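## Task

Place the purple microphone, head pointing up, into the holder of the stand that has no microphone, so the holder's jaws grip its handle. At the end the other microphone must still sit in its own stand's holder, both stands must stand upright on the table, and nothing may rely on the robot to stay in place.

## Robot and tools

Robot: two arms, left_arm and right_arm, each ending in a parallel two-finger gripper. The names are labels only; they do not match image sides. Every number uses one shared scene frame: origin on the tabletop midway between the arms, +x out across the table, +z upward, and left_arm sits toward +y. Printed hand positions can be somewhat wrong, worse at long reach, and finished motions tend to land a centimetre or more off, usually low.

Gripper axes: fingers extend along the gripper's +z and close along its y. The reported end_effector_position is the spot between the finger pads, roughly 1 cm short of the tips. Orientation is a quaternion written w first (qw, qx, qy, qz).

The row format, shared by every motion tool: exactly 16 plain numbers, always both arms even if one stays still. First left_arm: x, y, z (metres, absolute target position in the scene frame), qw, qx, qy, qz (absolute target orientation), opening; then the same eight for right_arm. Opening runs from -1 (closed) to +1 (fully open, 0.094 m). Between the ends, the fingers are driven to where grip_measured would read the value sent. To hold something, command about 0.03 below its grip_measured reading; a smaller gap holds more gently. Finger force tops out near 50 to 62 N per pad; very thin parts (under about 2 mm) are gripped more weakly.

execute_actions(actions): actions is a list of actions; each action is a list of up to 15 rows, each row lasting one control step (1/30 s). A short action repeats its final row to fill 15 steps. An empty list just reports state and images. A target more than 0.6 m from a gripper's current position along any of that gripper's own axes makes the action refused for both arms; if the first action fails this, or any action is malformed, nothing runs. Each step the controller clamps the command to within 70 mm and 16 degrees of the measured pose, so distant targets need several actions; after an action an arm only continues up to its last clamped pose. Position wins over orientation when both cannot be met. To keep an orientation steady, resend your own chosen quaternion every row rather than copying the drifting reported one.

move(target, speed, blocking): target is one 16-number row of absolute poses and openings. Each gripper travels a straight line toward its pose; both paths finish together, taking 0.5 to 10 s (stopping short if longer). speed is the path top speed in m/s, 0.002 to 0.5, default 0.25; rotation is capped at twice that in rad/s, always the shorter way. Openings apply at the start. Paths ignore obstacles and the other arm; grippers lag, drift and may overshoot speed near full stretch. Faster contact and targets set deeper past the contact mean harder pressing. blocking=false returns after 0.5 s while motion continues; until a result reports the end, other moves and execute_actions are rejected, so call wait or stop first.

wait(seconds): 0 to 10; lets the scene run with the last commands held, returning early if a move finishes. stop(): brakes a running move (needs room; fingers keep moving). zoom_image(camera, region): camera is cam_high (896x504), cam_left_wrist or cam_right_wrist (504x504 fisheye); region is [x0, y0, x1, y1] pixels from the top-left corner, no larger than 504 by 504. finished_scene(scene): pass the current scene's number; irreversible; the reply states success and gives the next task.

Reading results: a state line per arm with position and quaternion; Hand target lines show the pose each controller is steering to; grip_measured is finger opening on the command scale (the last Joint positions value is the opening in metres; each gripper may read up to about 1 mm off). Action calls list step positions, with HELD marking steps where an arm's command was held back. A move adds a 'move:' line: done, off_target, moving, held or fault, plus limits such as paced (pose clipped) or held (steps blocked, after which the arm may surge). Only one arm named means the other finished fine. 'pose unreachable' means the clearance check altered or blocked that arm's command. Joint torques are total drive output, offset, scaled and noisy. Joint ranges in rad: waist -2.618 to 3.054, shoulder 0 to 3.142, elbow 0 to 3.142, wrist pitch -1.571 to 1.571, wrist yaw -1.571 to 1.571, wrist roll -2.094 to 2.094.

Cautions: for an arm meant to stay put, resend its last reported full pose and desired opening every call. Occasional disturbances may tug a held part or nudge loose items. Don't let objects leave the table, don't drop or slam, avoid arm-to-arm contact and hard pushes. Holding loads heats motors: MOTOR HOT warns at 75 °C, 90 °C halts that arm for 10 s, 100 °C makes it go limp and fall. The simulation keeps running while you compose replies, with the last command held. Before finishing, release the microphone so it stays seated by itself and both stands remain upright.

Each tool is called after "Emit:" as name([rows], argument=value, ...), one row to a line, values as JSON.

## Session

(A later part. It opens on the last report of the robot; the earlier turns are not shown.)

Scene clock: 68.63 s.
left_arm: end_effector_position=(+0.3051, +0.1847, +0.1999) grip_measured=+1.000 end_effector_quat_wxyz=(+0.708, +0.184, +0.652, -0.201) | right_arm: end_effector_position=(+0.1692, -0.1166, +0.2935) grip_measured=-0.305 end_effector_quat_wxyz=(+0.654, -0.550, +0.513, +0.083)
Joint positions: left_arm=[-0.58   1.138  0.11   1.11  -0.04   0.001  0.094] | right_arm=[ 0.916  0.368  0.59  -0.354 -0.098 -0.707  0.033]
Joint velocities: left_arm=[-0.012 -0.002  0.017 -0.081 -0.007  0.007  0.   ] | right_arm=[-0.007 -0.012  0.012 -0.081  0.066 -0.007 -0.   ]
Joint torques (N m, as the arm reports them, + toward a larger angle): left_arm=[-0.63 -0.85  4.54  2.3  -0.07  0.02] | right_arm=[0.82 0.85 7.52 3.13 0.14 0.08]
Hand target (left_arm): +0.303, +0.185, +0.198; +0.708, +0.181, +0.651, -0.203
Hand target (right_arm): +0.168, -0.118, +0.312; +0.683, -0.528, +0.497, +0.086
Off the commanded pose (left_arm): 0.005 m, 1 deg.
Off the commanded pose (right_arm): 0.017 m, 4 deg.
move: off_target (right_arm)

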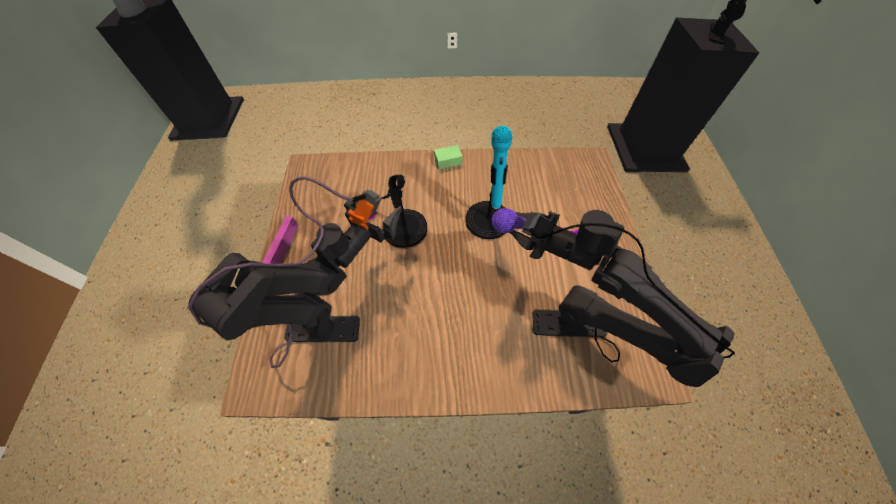

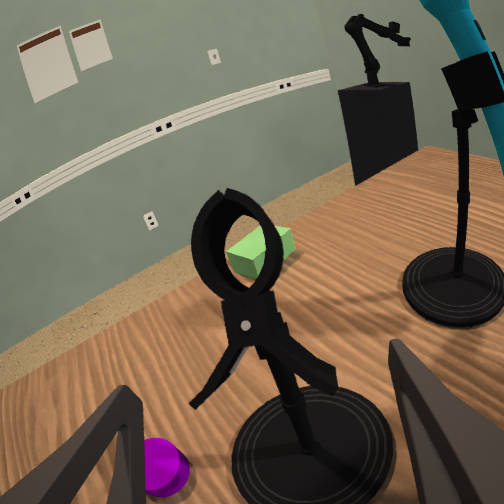

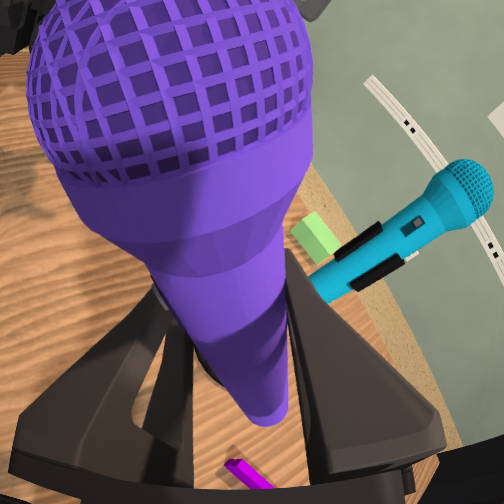

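Emit:
move(target=[0.325,0.171,0.175,0.729,0.184,0.622,-0.216,0.7, 0.1692,-0.1166,0.31,0.680,-0.534,0.496,0.083,-0.34], speed=0.08)

Scene clock: 75.70 s.
left_arm: end_effector_position=(+0.3207, +0.1722, +0.1637) grip_measured=+0.702 end_effector_quat_wxyz=(+0.704, +0.193, +0.651, -0.208) | right_arm: end_effector_position=(+0.1696, -0.1171, +0.2923) grip_measured=-0.305 end_effector_quat_wxyz=(+0.652, -0.550, +0.515, +0.081)
Joint positions: left_arm=[-0.566  1.588  0.11   1.556 -0.002  0.001  0.08 ] | right_arm=[ 0.916  0.368  0.59  -0.359 -0.095 -0.707  0.033]
Joint velocities: left_arm=[ 0.012 -0.012  0.007 -0.139  0.066  0.037 -0.   ] | right_arm=[0.002 0.007 0.002 0.037 0.022 0.037 0.   ]
Joint torques (N m, as the arm reports them, + toward a larger angle): left_arm=[ 0.44 -3.21  5.06  2.34  0.09  0.  ] | right_arm=[ 0.01  1.42  7.7   3.12 -0.01 -0.01]
Hand target (left_arm): +0.325, +0.171, +0.175; +0.717, +0.188, +0.637, -0.212
Hand target (right_arm): +0.169, -0.117, +0.310; +0.679, -0.534, +0.496, +0.083
Off the commanded pose (left_arm): 0.012 m, 5 deg.
Off the commanded pose (right_arm): 0.018 m, 4 deg.
joint sent to its limit (left arm) — the command would take joint 4 (wrist pitch) past its upper limit, so that joint was sent only as far as its limit.
move: off_target (left_arm, right_arm)

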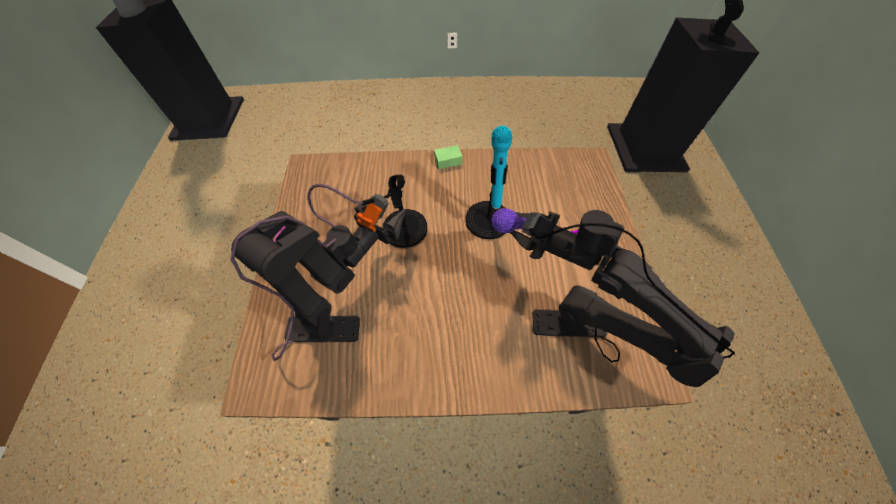

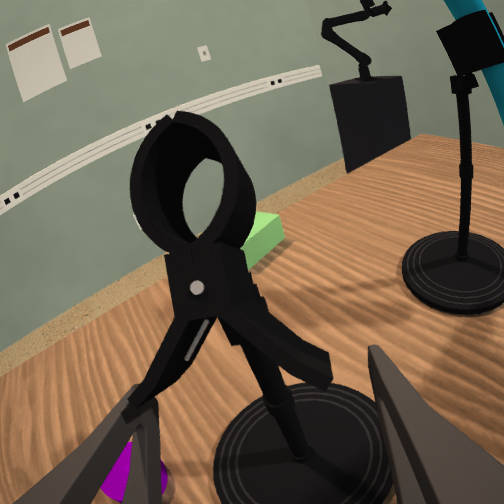

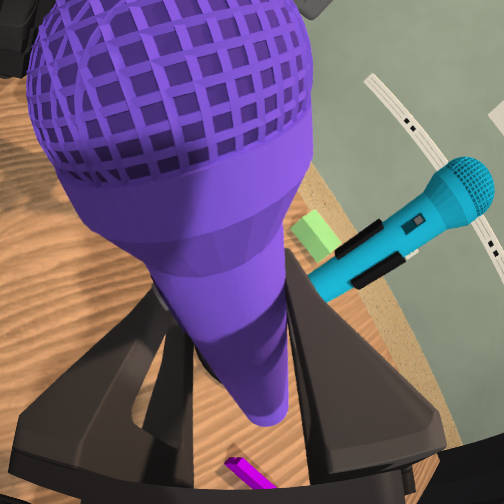

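Emit:
zoom_image(camera="cam_left_wrist", region=[100, 90, 400, 440])

Emit:
zoom_image(camera="cam_high", region=[330, 160, 450, 270])

Region (100, 90, 400, 440) of cam_left_wrist's 504x504 image, scaled by 1.440, with more detail than that image has; it fills the left 432 columns of this view, and the rest is white.

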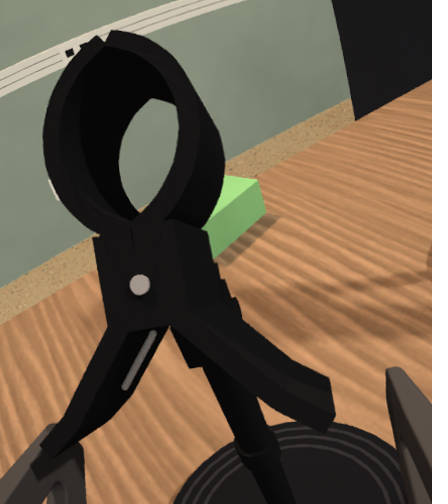

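Region (330, 160, 450, 270) of cam_high's 896x504 image, scaled by 4.200, with more detail than that image has; it fills the top 462 rows of this view, and the rest is white.

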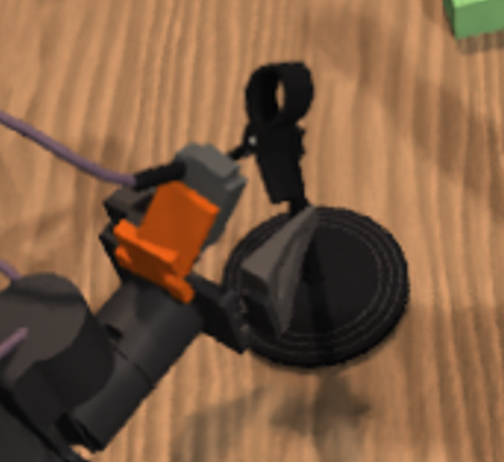

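Emit:
move(target=[0.357,0.150,0.222,0.195,0.278,0.939,-0.056,1, 0.1692,-0.1666,0.31,0.680,-0.534,0.496,0.083,-0.34], speed=0.25)

Scene clock: 83.17 s.
left_arm: end_effector_position=(+0.3538, +0.1506, +0.2080) grip_measured=+1.000 end_effector_quat_wxyz=(+0.179, +0.288, +0.939, -0.050) | right_arm: end_effector_position=(+0.1793, -0.1688, +0.2943) grip_measured=-0.305 end_effector_quat_wxyz=(+0.664, -0.526, +0.523, +0.099)
Joint positions: left_arm=[-0.566  1.717  1.715 -1.195 -0.002  0.019  0.094] | right_arm=[ 0.063  0.295  0.59  -0.465 -0.937 -0.778  0.033]
Joint velocities: left_arm=[-0.007  0.007  0.002 -0.022 -0.037 -0.007  0.   ] | right_arm=[ 0.017  0.002  0.007 -0.022 -0.022 -0.037 -0.   ]
Joint torques (N m, as the arm reports them, + toward a larger angle): left_arm=[ 0.37 -7.38  8.54  1.03  0.03  0.11] | right_arm=[-0.75  1.28  9.83  2.21 -0.28 -0.09]
Hand target (left_arm): +0.360, +0.149, +0.220; +0.196, +0.290, +0.935, -0.054
Hand target (right_arm): +0.171, -0.168, +0.310; +0.680, -0.533, +0.497, +0.084
Off the commanded pose (left_arm): 0.014 m, 2 deg.
Off the commanded pose (right_arm): 0.019 m, 4 deg.
move: off_target (left_arm, right_arm)

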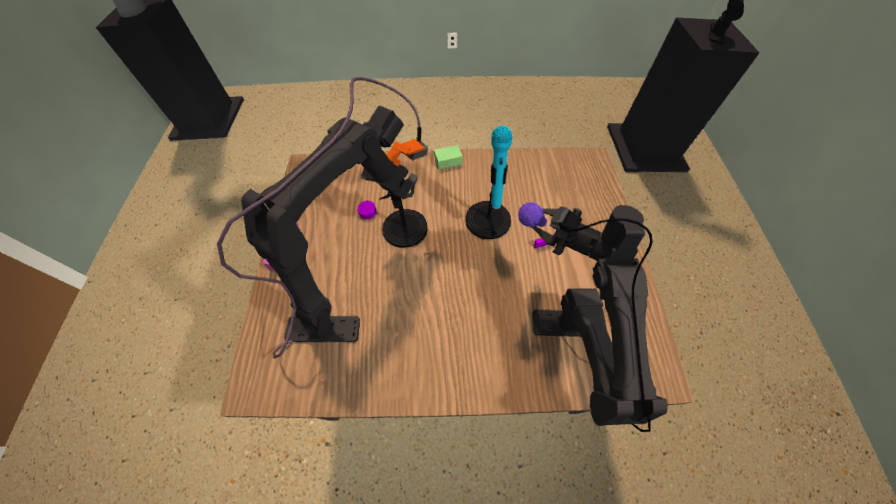

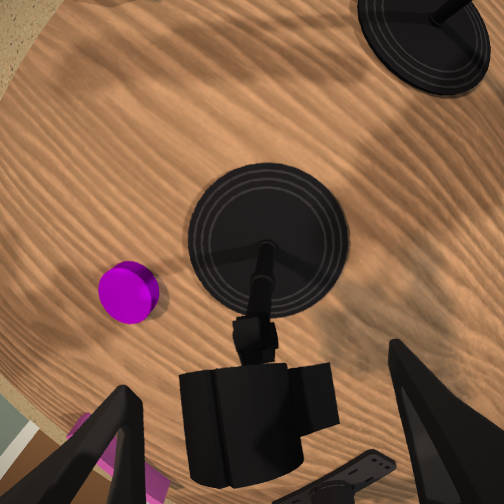

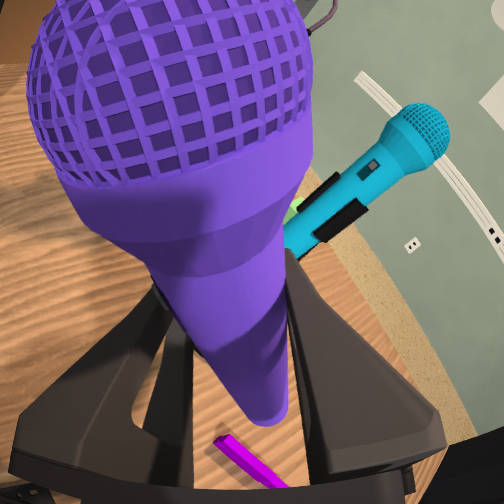

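Emit:
move(target=[0.357,0.150,0.222,0.195,0.278,0.939,-0.056,-0.39, 0.1692,-0.1666,0.31,0.680,-0.534,0.496,0.083,-0.34])

Emit:
move(target=[0.372,0.138,0.272,0.250,0.274,0.926,-0.074,-0.39, 0.13,-0.13,0.29,0.270,-0.554,0.763,0.196,-0.34], speed=0.2)

Scene clock: 84.83 s.
left_arm: end_effector_position=(+0.3535, +0.1519, +0.2076) grip_measured=-0.369 end_effector_quat_wxyz=(+0.178, +0.286, +0.940, -0.048) | right_arm: end_effector_position=(+0.1781, -0.1671, +0.2935) grip_measured=-0.305 end_effector_quat_wxyz=(+0.662, -0.529, +0.522, +0.102)
Joint positions: left_arm=[-0.565  1.717  1.715 -1.199 -0.006  0.016  0.03 ] | right_arm=[ 0.079  0.295  0.59  -0.469 -0.929 -0.778  0.033]
Joint velocities: left_arm=[ 0.007  0.007  0.002 -0.037 -0.007  0.022  0.001] | right_arm=[ 0.007  0.012  0.002  0.007  0.037  0.022 -0.   ]
Joint torques (N m, as the arm reports them, + toward a larger angle): left_arm=[ 0.17 -7.96  8.54  0.96  0.04 -0.08] | right_arm=[ 0.64  0.63  9.7   2.25 -0.06 -0.04]
Hand target (left_arm): +0.357, +0.150, +0.222; +0.195, +0.278, +0.939, -0.056
Hand target (right_arm): +0.169, -0.166, +0.310; +0.680, -0.534, +0.496, +0.084
Off the commanded pose (left_arm): 0.015 m, 2 deg.
Off the commanded pose (right_arm): 0.019 m, 4 deg.
move: off_target (left_arm, right_arm)

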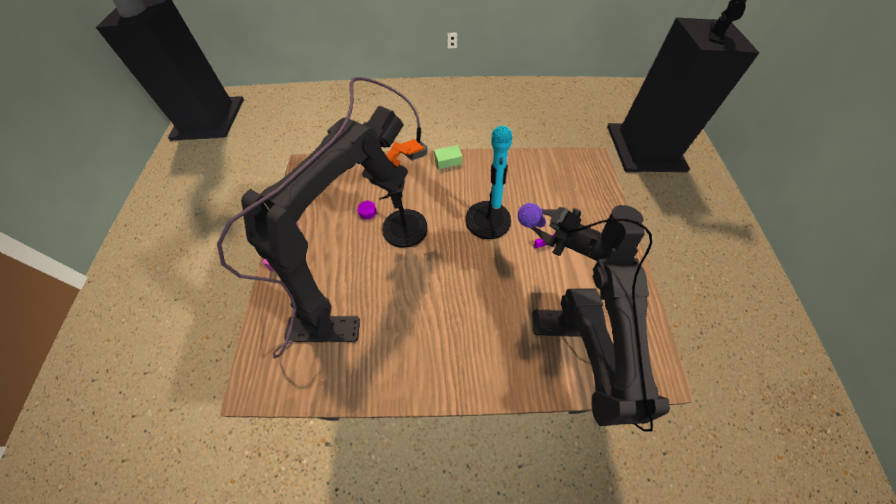

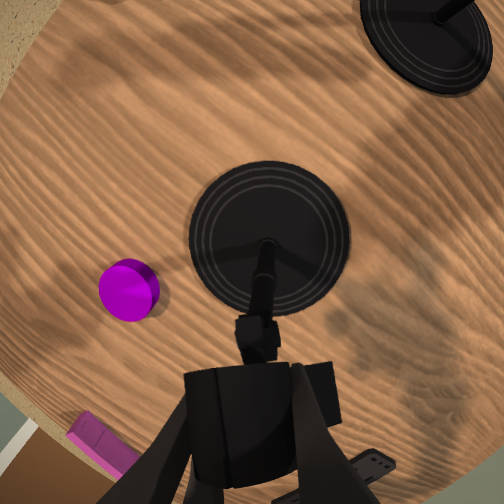

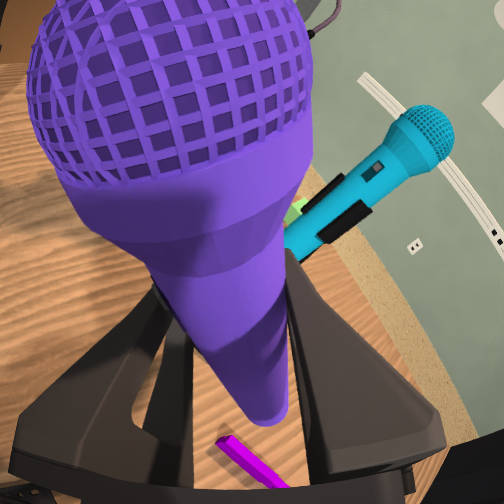

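Scene clock: 87.73 s.
left_arm: end_effector_position=(+0.3540, +0.1516, +0.2310) grip_measured=-0.369 end_effector_quat_wxyz=(+0.173, +0.282, +0.943, -0.048) | right_arm: end_effector_position=(+0.1292, -0.1320, +0.2781) grip_measured=-0.306 end_effector_quat_wxyz=(+0.260, -0.558, +0.767, +0.181)
Joint positions: left_arm=[-0.565  1.759  1.865 -1.317 -0.006  0.006  0.03 ] | right_arm=[ 0.883  0.937  1.32  -1.354 -0.25  -0.368  0.033]
Joint velocities: left_arm=[ 0.012 -0.012 -0.002 -0.037 -0.007 -0.007  0.   ] | right_arm=[ 0.002 -0.012  0.012  0.022 -0.051 -0.007 -0.   ]
Joint torques (N m, as the arm reports them, + toward a larger angle): left_arm=[ -0.28 -10.3   10.67   1.71   0.01  -0.02] | right_arm=[ 0.8   0.96 10.    1.72 -0.16  0.07]
Hand target (left_arm): +0.369, +0.140, +0.273; +0.250, +0.273, +0.926, -0.074
Hand target (right_arm): +0.130, -0.128, +0.289; +0.271, -0.556, +0.763, +0.188
Off the commanded pose (left_arm): 0.047 m, 10 deg.
Off the commanded pose (right_arm): 0.012 m, 2 deg.
move: off_target (left_arm, right_arm)

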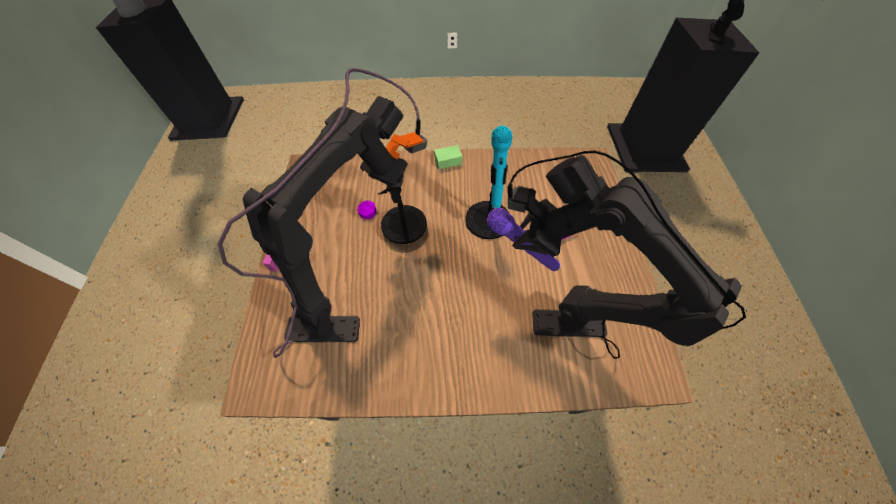

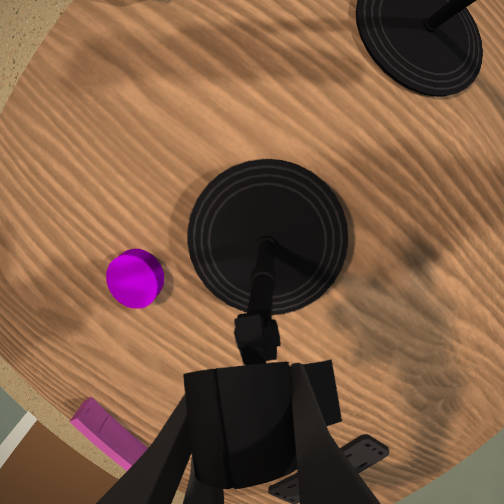

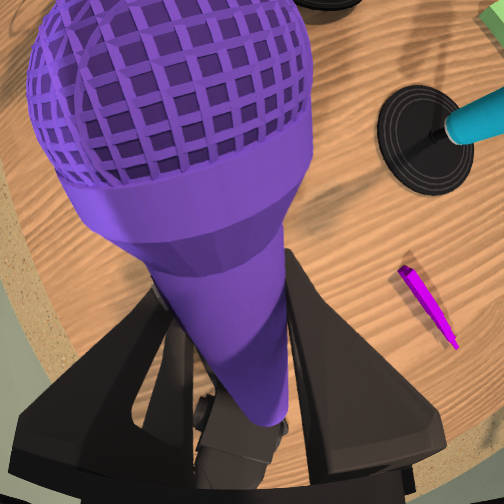

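Emit:
move(target=[0.282,0.058,0.272,0.182,0.782,0.576,-0.155,-0.40, 0.13,-0.13,0.29,0.270,-0.554,0.763,0.196,-0.34], speed=0.25)

Scene clock: 92.37 s.
left_arm: end_effector_position=(+0.2870, +0.0703, +0.2361) grip_measured=-0.369 end_effector_quat_wxyz=(+0.130, +0.779, +0.599, -0.135) | right_arm: end_effector_position=(+0.1292, -0.1341, +0.2774) grip_measured=-0.306 end_effector_quat_wxyz=(+0.255, -0.551, +0.773, +0.185)
Joint positions: left_arm=[-0.689  1.935  2.125 -1.556  0.318  1.099  0.03 ] | right_arm=[ 0.862  0.937  1.32  -1.364 -0.266 -0.366  0.033]
Joint velocities: left_arm=[-0.017 -0.007  0.002  0.022 -0.022  0.007 -0.   ] | right_arm=[-0.007  0.002  0.002  0.066 -0.095  0.007 -0.002]
Joint torques (N m, as the arm reports them, + toward a larger angle): left_arm=[ -0.6  -10.99   9.67   0.75   0.98   0.19] | right_arm=[-0.79  0.79 10.02  1.71 -0.38 -0.11]
Hand target (left_arm): +0.281, +0.059, +0.270; +0.186, +0.782, +0.574, -0.154
Hand target (right_arm): +0.130, -0.130, +0.290; +0.270, -0.554, +0.763, +0.196
Off the commanded pose (left_arm): 0.038 m, 7 deg.
Off the commanded pose (right_arm): 0.013 m, 2 deg.
move: off_target (left_arm, right_arm)

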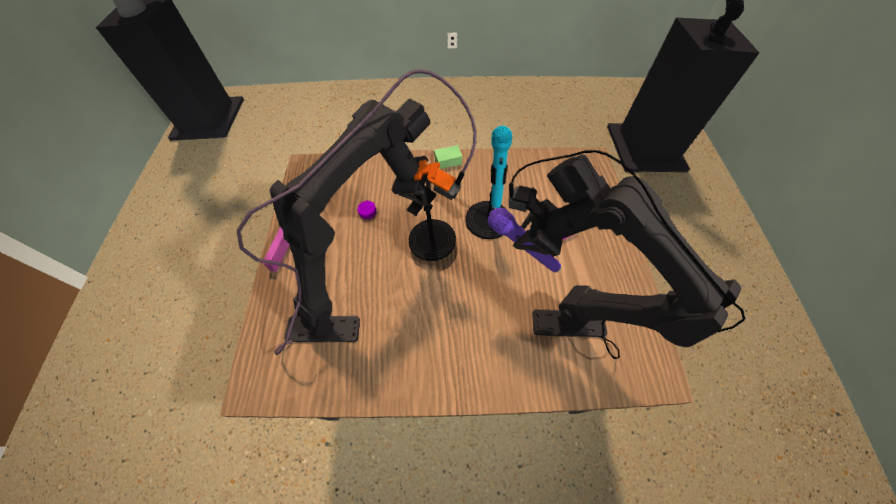

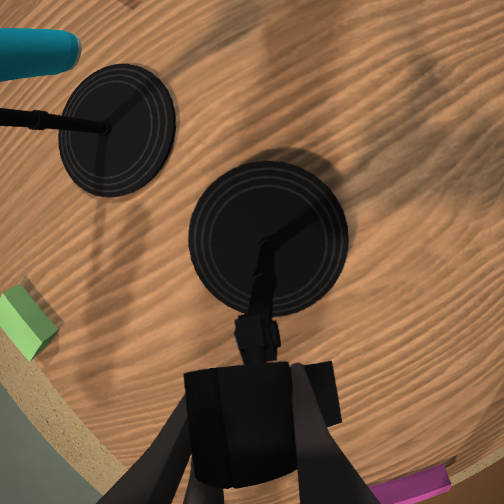

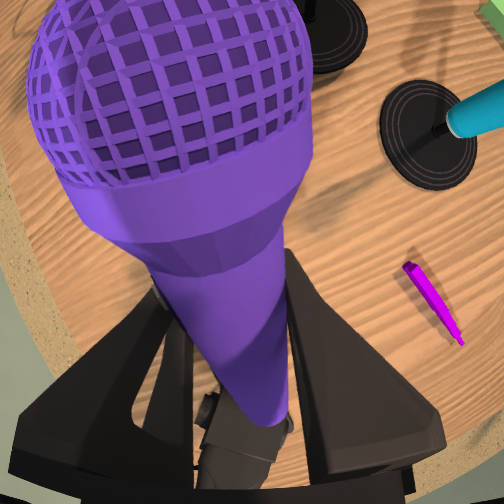

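Emit:
move(target=[0.272,0.062,0.232,0.163,0.787,0.571,-0.168,-0.40, 0.13,-0.13,0.29,0.270,-0.554,0.763,0.196,-0.34], speed=0.05)

Scene clock: 94.03 s.
left_arm: end_effector_position=(+0.2798, +0.0785, +0.2078) grip_measured=-0.369 end_effector_quat_wxyz=(+0.110, +0.786, +0.593, -0.133) | right_arm: end_effector_position=(+0.1288, -0.1347, +0.2769) grip_measured=-0.306 end_effector_quat_wxyz=(+0.253, -0.552, +0.773, +0.185)
Joint positions: left_arm=[-0.689  1.887  1.95  -1.473  0.309  1.125  0.03 ] | right_arm=[ 0.862  0.937  1.32  -1.368 -0.266 -0.367  0.033]
Joint velocities: left_arm=[ 0.002  0.017  0.002  0.007  0.037  0.007 -0.   ] | right_arm=[-0.012  0.007  0.012  0.037 -0.022 -0.037  0.001]
Joint torques (N m, as the arm reports them, + toward a larger angle): left_arm=[ -0.6  -11.96   5.53   1.03   1.33   0.15] | right_arm=[-0.74  0.79  9.98  1.75 -0.39 -0.12]
Hand target (left_arm): +0.271, +0.063, +0.233; +0.161, +0.788, +0.570, -0.166
Hand target (right_arm): +0.130, -0.130, +0.290; +0.270, -0.554, +0.763, +0.196
Off the commanded pose (left_arm): 0.030 m, 8 deg.
Off the commanded pose (right_arm): 0.014 m, 3 deg.
move: off_target (left_arm, right_arm)

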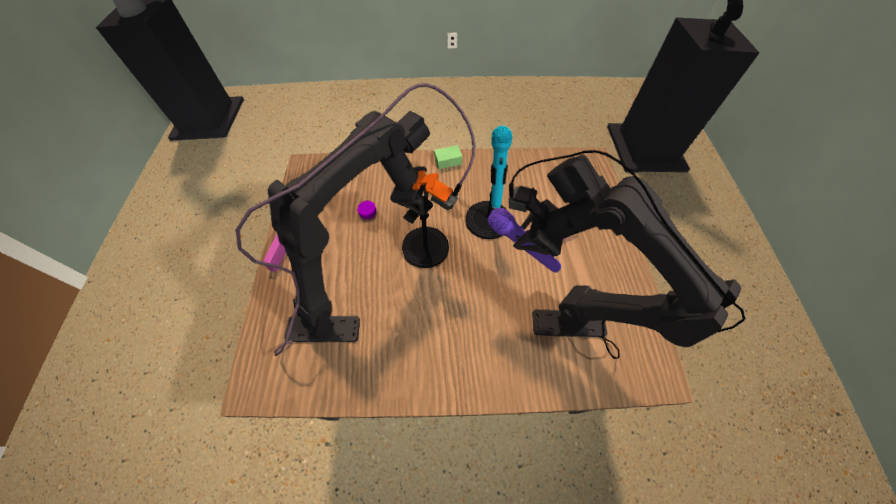

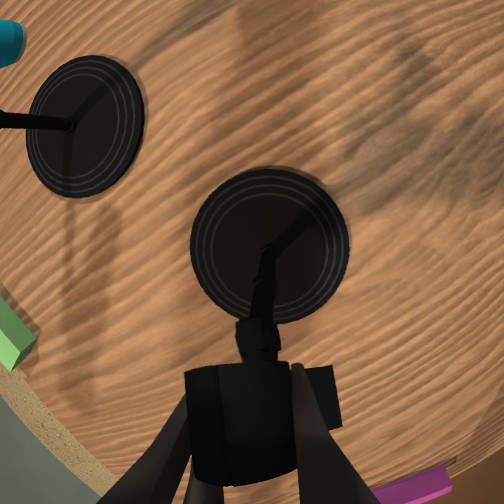

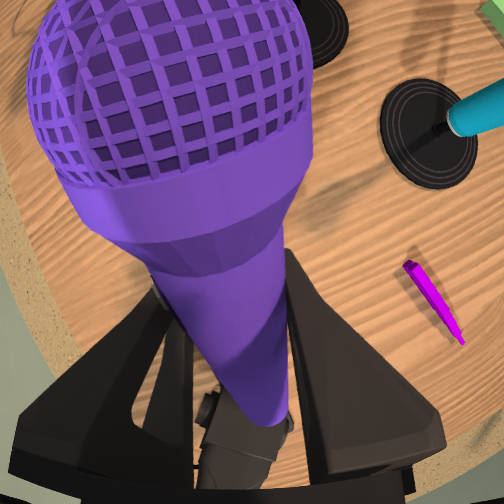

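Emit:
move(target=[0.2795,0.077,0.212,0.115,0.786,0.591,-0.138,-0.40, 0.13,-0.13,0.29,0.270,-0.554,0.763,0.196,-0.34], speed=0.15)

Emit:
move(target=[0.2795,0.077,0.212,0.115,0.786,0.591,-0.138,1, 0.13,-0.13,0.29,0.270,-0.554,0.763,0.196,-0.34])

Emit:
move(target=[0.305,0.165,0.25,0.115,0.786,0.591,-0.138,1, 0.13,-0.13,0.29,0.270,-0.554,0.763,0.196,-0.34], speed=0.2)

Scene clock: 96.13 s.
left_arm: end_effector_position=(+0.2812, +0.0833, +0.2061) grip_measured=-0.369 end_effector_quat_wxyz=(+0.103, +0.787, +0.596, -0.124) | right_arm: end_effector_position=(+0.1285, -0.1350, +0.2766) grip_measured=-0.306 end_effector_quat_wxyz=(+0.252, -0.552, +0.773, +0.184)
Joint positions: left_arm=[-0.687  1.888  1.95  -1.483  0.287  1.125  0.03 ] | right_arm=[ 0.862  0.937  1.32  -1.37  -0.266 -0.367  0.033]
Joint velocities: left_arm=[ 0.002  0.002 -0.022 -0.037 -0.081 -0.007  0.   ] | right_arm=[-0.002 -0.002 -0.002 -0.007 -0.051  0.007  0.001]
Joint torques (N m, as the arm reports them, + toward a larger angle): left_arm=[-0.03 -8.58  6.05  0.59  0.63  0.1 ] | right_arm=[-0.74  0.8   9.99  1.77 -0.4  -0.11]
Hand target (left_arm): +0.279, +0.077, +0.212; +0.115, +0.786, +0.591, -0.138
Hand target (right_arm): +0.130, -0.130, +0.290; +0.270, -0.554, +0.763, +0.196
Off the commanded pose (left_arm): 0.009 m, 2 deg.
Off the commanded pose (right_arm): 0.014 m, 3 deg.
move: off_target (right_arm)

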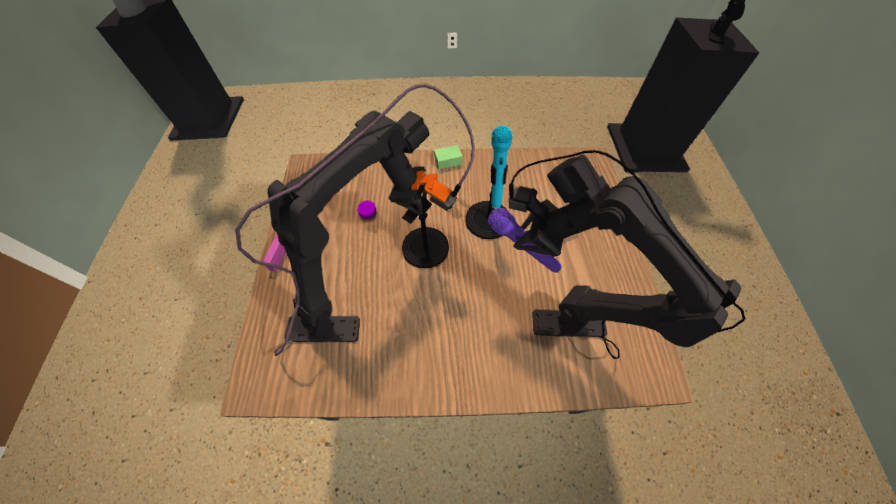

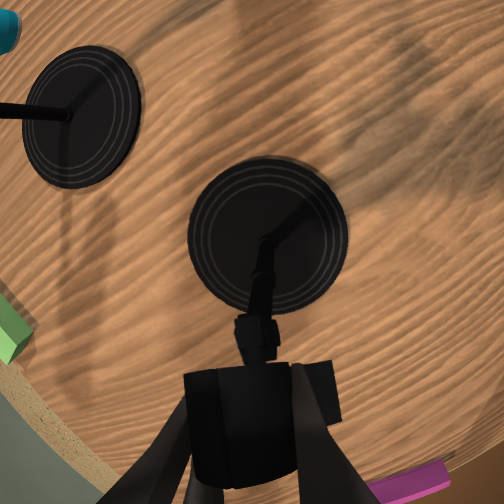

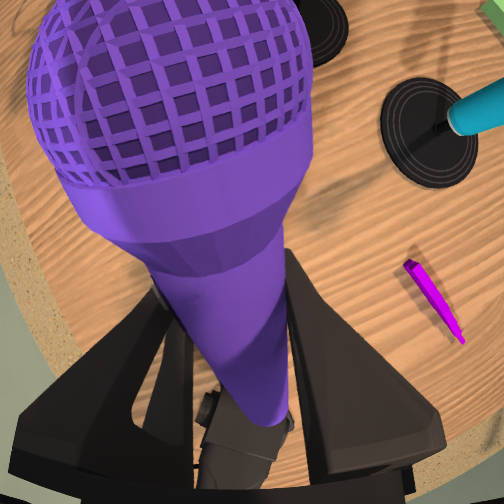

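Scene clock: 96.83 s.
left_arm: end_effector_position=(+0.2804, +0.0824, +0.2065) grip_measured=+1.000 end_effector_quat_wxyz=(+0.104, +0.786, +0.596, -0.127) | right_arm: end_effector_position=(+0.1282, -0.1354, +0.2763) grip_measured=-0.306 end_effector_quat_wxyz=(+0.251, -0.552, +0.774, +0.184)
Joint positions: left_arm=[-0.687  1.888  1.95  -1.483  0.294  1.125  0.094] | right_arm=[ 0.862  0.937  1.32  -1.372 -0.266 -0.367  0.033]
Joint velocities: left_arm=[ 0.007  0.002 -0.002 -0.051 -0.007 -0.095  0.   ] | right_arm=[ 0.002 -0.007 -0.012 -0.037 -0.007  0.066 -0.001]
Joint torques (N m, as the arm reports them, + toward a larger angle): left_arm=[-0.23 -8.5   6.38  0.65  0.49  0.05] | right_arm=[-0.75  0.78  9.98  1.79 -0.4  -0.12]
Hand target (left_arm): +0.280, +0.077, +0.212; +0.115, +0.786, +0.591, -0.138
Hand target (right_arm): +0.130, -0.130, +0.290; +0.270, -0.554, +0.763, +0.196
Off the commanded pose (left_arm): 0.008 m, 2 deg.
Off the commanded pose (right_arm): 0.015 m, 3 deg.
move: off_target (right_arm)

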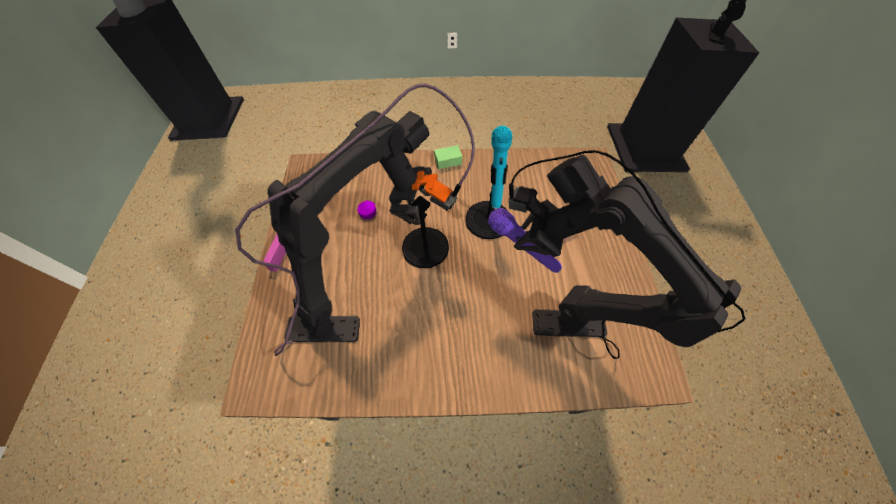

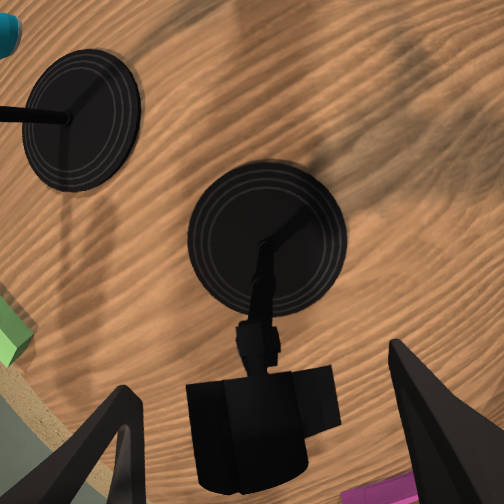

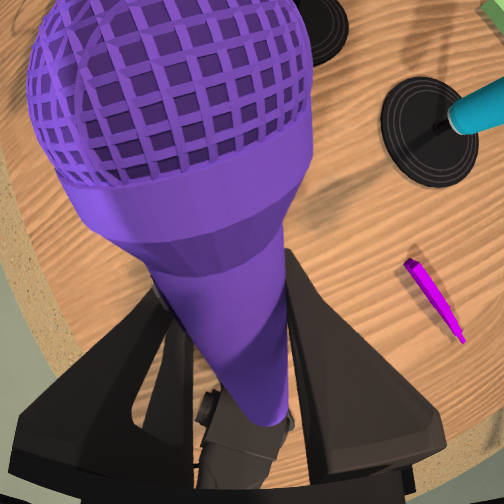

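Scene clock: 97.87 s.
left_arm: end_effector_position=(+0.3128, +0.1684, +0.2476) grip_measured=+1.000 end_effector_quat_wxyz=(+0.163, +0.774, +0.603, -0.102) | right_arm: end_effector_position=(+0.1279, -0.1356, +0.2760) grip_measured=-0.306 end_effector_quat_wxyz=(+0.250, -0.552, +0.774, +0.184)
Joint positions: left_arm=[-0.421  1.751  1.932 -1.548  0.33   1.353  0.094] | right_arm=[ 0.862  0.937  1.32  -1.374 -0.266 -0.367  0.033]
Joint velocities: left_arm=[-0.002 -0.012  0.007 -0.022  0.022  0.022  0.   ] | right_arm=[-0.002 -0.017 -0.012  0.037 -0.11  -0.007 -0.001]
Joint torques (N m, as the arm reports them, + toward a larger angle): left_arm=[-0.17 -8.05  4.35  0.56  0.48  0.18] | right_arm=[-0.74  0.78  9.98  1.81 -0.4  -0.12]
Hand target (left_arm): +0.305, +0.166, +0.250; +0.165, +0.777, +0.597, -0.115
Hand target (right_arm): +0.130, -0.130, +0.290; +0.270, -0.554, +0.763, +0.196
Off the commanded pose (left_arm): 0.009 m, 7 deg.
Off the commanded pose (right_arm): 0.015 m, 3 deg.
joint sent to its limit (left arm) — the command would take joint 4 (wrist pitch) past its lower limit, so that joint was sent only as far as its limit.
move: off_target (left_arm, right_arm)

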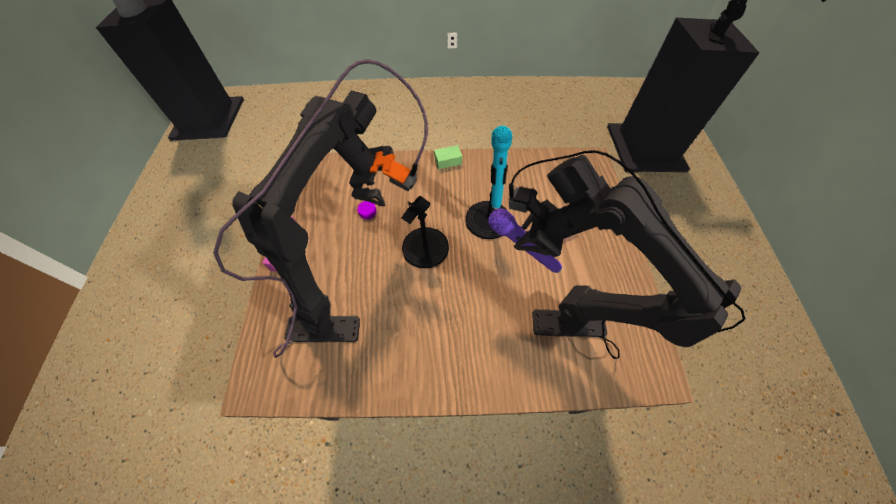

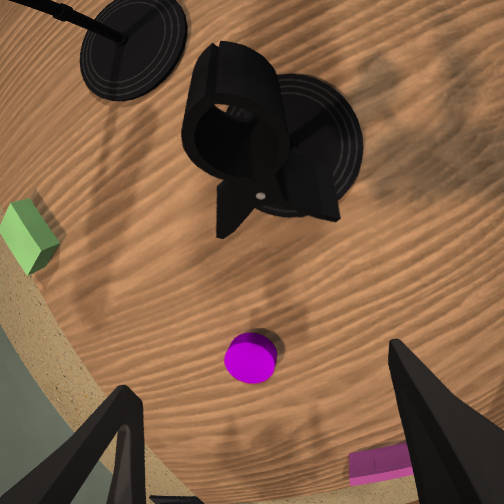

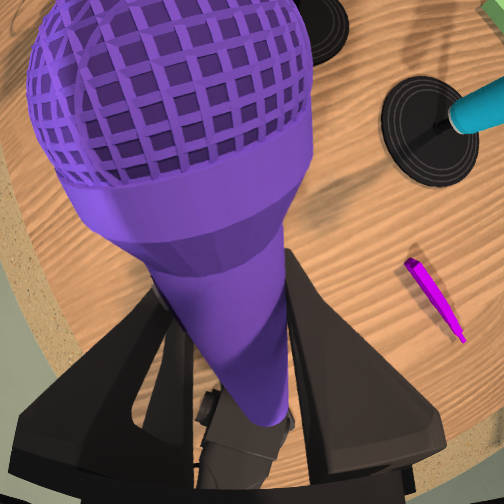

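Emit:
move(target=[0.335,0.25,0.22,0.171,0.171,0.970,-0.030,1, 0.1279,-0.1356,0.276,0.250,-0.552,0.774,0.184,-0.34], speed=0.5)

Emit:
move(target=[0.34,0.25,0.17,0.070,0.586,-0.806,0.051,1, 0.1279,-0.1356,0.276,0.250,-0.552,0.774,0.184,-0.34], speed=0.5)

Emit:
move(target=[0.308,0.165,0.185,0.509,0.457,-0.629,0.370,1, 0.1279,-0.1356,0.276,0.250,-0.552,0.774,0.184,-0.34], speed=0.4)

Scene clock: 100.67 s.
left_arm: end_effector_position=(+0.3330, +0.2499, +0.2138) grip_measured=+1.000 end_effector_quat_wxyz=(+0.147, +0.178, +0.973, -0.026) | right_arm: end_effector_position=(+0.1275, -0.1365, +0.2753) grip_measured=-0.306 end_effector_quat_wxyz=(+0.248, -0.552, +0.775, +0.183)
Joint positions: left_arm=[-0.346  1.553  1.588 -1.307  0.     0.005  0.094] | right_arm=[ 0.862  0.937  1.32  -1.379 -0.264 -0.367  0.033]
Joint velocities: left_arm=[ 0.002  0.017 -0.012 -0.007 -0.051 -0.037  0.   ] | right_arm=[ 0.007 -0.012  0.007  0.066 -0.11  -0.051 -0.001]
Joint torques (N m, as the arm reports them, + toward a larger angle): left_arm=[ 0.05 -8.04  4.94  1.14 -0.08 -0.07] | right_arm=[-0.07  0.44  6.56  1.67 -0.16 -0.02]
Hand target (left_arm): +0.334, +0.251, +0.222; +0.168, +0.170, +0.971, -0.028
Hand target (right_arm): +0.128, -0.136, +0.276; +0.250, -0.552, +0.774, +0.184
Off the commanded pose (left_arm): 0.006 m, 3 deg.
Off the commanded pose (right_arm): 0.001 m, 0 deg.
move: off_target (left_arm)

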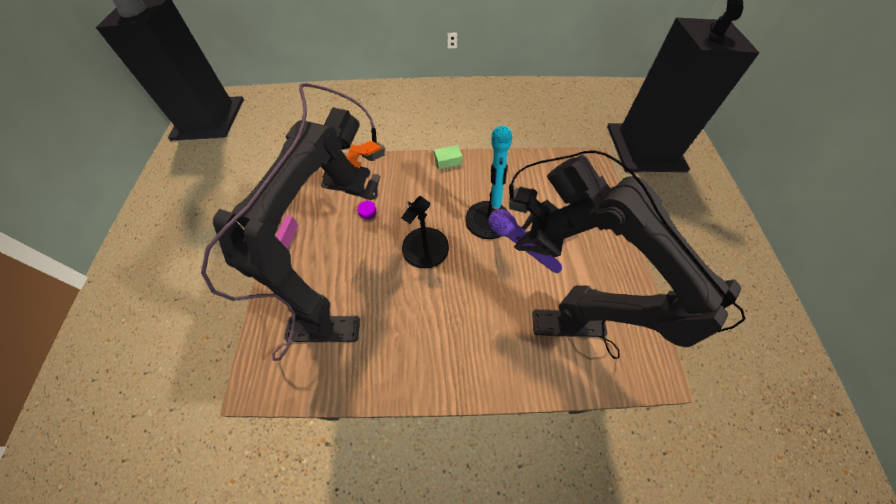

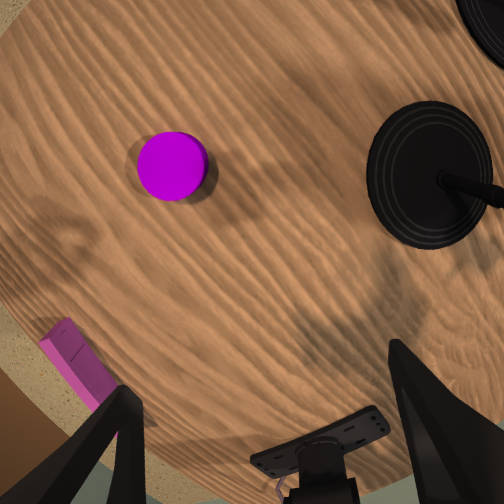

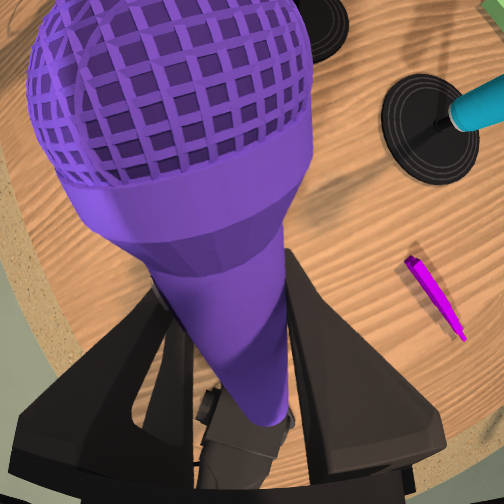

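Scene clock: 103.07 s.
left_arm: end_effector_position=(+0.3353, +0.2503, +0.1609) grip_measured=+1.000 end_effector_quat_wxyz=(-0.076, -0.577, +0.812, -0.045) | right_arm: end_effector_position=(+0.1273, -0.1372, +0.2748) grip_measured=-0.306 end_effector_quat_wxyz=(+0.247, -0.552, +0.776, +0.182)
Joint positions: left_arm=[-0.249  1.834  1.725 -1.49   0.175 -1.494  0.094] | right_arm=[ 0.862  0.937  1.32  -1.382 -0.262 -0.367  0.033]
Joint velocities: left_arm=[-0.007 -0.012 -0.002 -0.051 -0.022 -0.11   0.   ] | right_arm=[-0.007  0.002 -0.007 -0.022  0.007  0.007 -0.001]
Joint torques (N m, as the arm reports them, + toward a larger angle): left_arm=[ 0.41 -7.73  7.82  0.07  0.14 -0.04] | right_arm=[-0.05  0.46  6.55  1.71 -0.18 -0.03]
Hand target (left_arm): +0.339, +0.251, +0.168; -0.071, -0.584, +0.807, -0.052
Hand target (right_arm): +0.128, -0.136, +0.276; +0.250, -0.552, +0.774, +0.184
Off the commanded pose (left_arm): 0.010 m, 2 deg.
Off the commanded pose (right_arm): 0.002 m, 0 deg.
move: done

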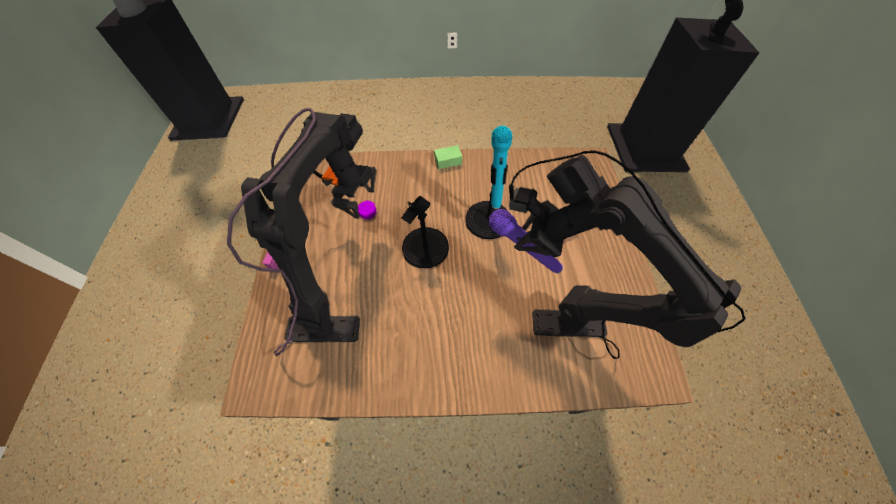

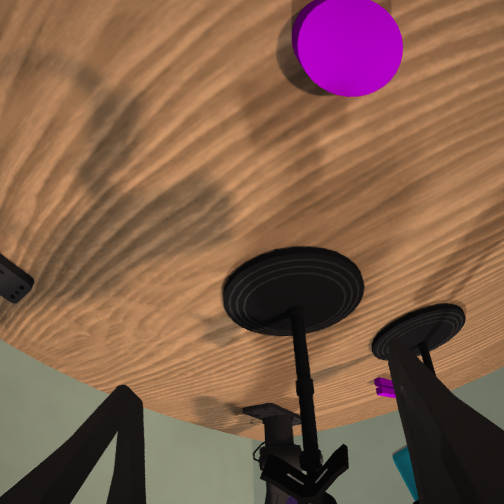

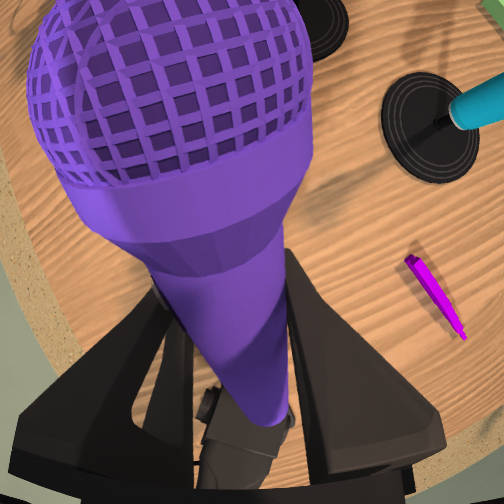

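Scene clock: 105.23 s.
left_arm: end_effector_position=(+0.3082, +0.1674, +0.1795) grip_measured=+1.000 end_effector_quat_wxyz=(-0.473, -0.478, +0.635, -0.380) | right_arm: end_effector_position=(+0.1270, -0.1378, +0.2744) grip_measured=-0.306 end_effector_quat_wxyz=(+0.246, -0.552, +0.776, +0.181)
Joint positions: left_arm=[-0.085  1.972  1.433 -1.544  1.264 -1.007  0.094] | right_arm=[ 0.862  0.937  1.32  -1.385 -0.261 -0.367  0.033]
Joint velocities: left_arm=[-0.002 -0.002 -0.017  0.037 -0.095 -0.037  0.   ] | right_arm=[-0.007 -0.002 -0.012 -0.037 -0.037 -0.007 -0.   ]
Joint torques (N m, as the arm reports them, + toward a larger angle): left_arm=[-0.91 -8.31  3.78 -0.69  0.88  0.17] | right_arm=[-0.05  0.45  6.56  1.74 -0.19 -0.02]
Hand target (left_arm): +0.305, +0.163, +0.182; -0.484, -0.475, +0.627, -0.384
Hand target (right_arm): +0.128, -0.136, +0.276; +0.250, -0.552, +0.774, +0.184
Off the commanded pose (left_arm): 0.006 m, 5 deg.
Off the commanded pose (right_arm): 0.003 m, 1 deg.
joint sent to its limit (left arm) — the command would take joint 4 (wrist pitch) past its lower limit, so that joint was sent only as far as its limit.
move: off_target (left_arm)

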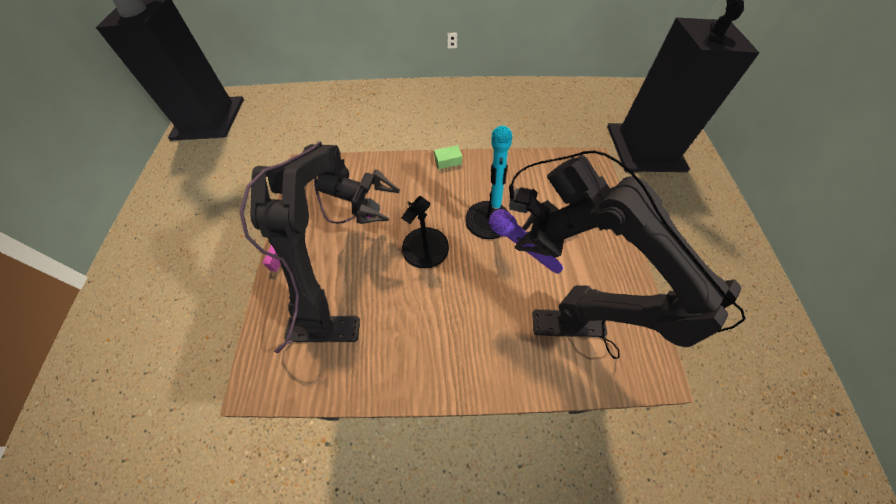

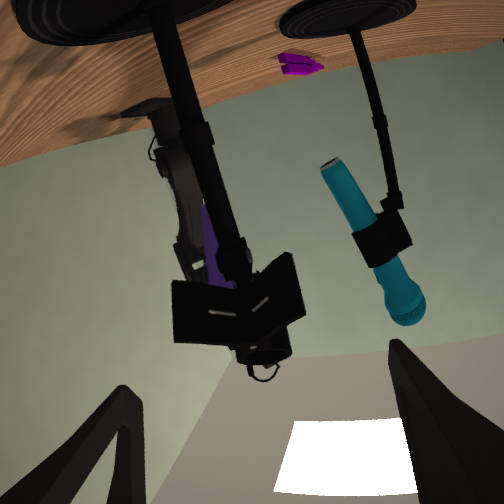

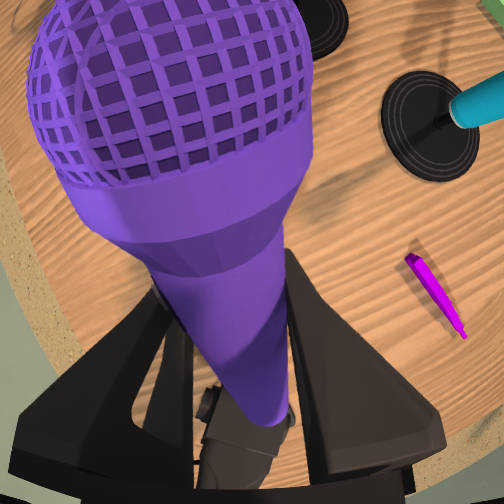

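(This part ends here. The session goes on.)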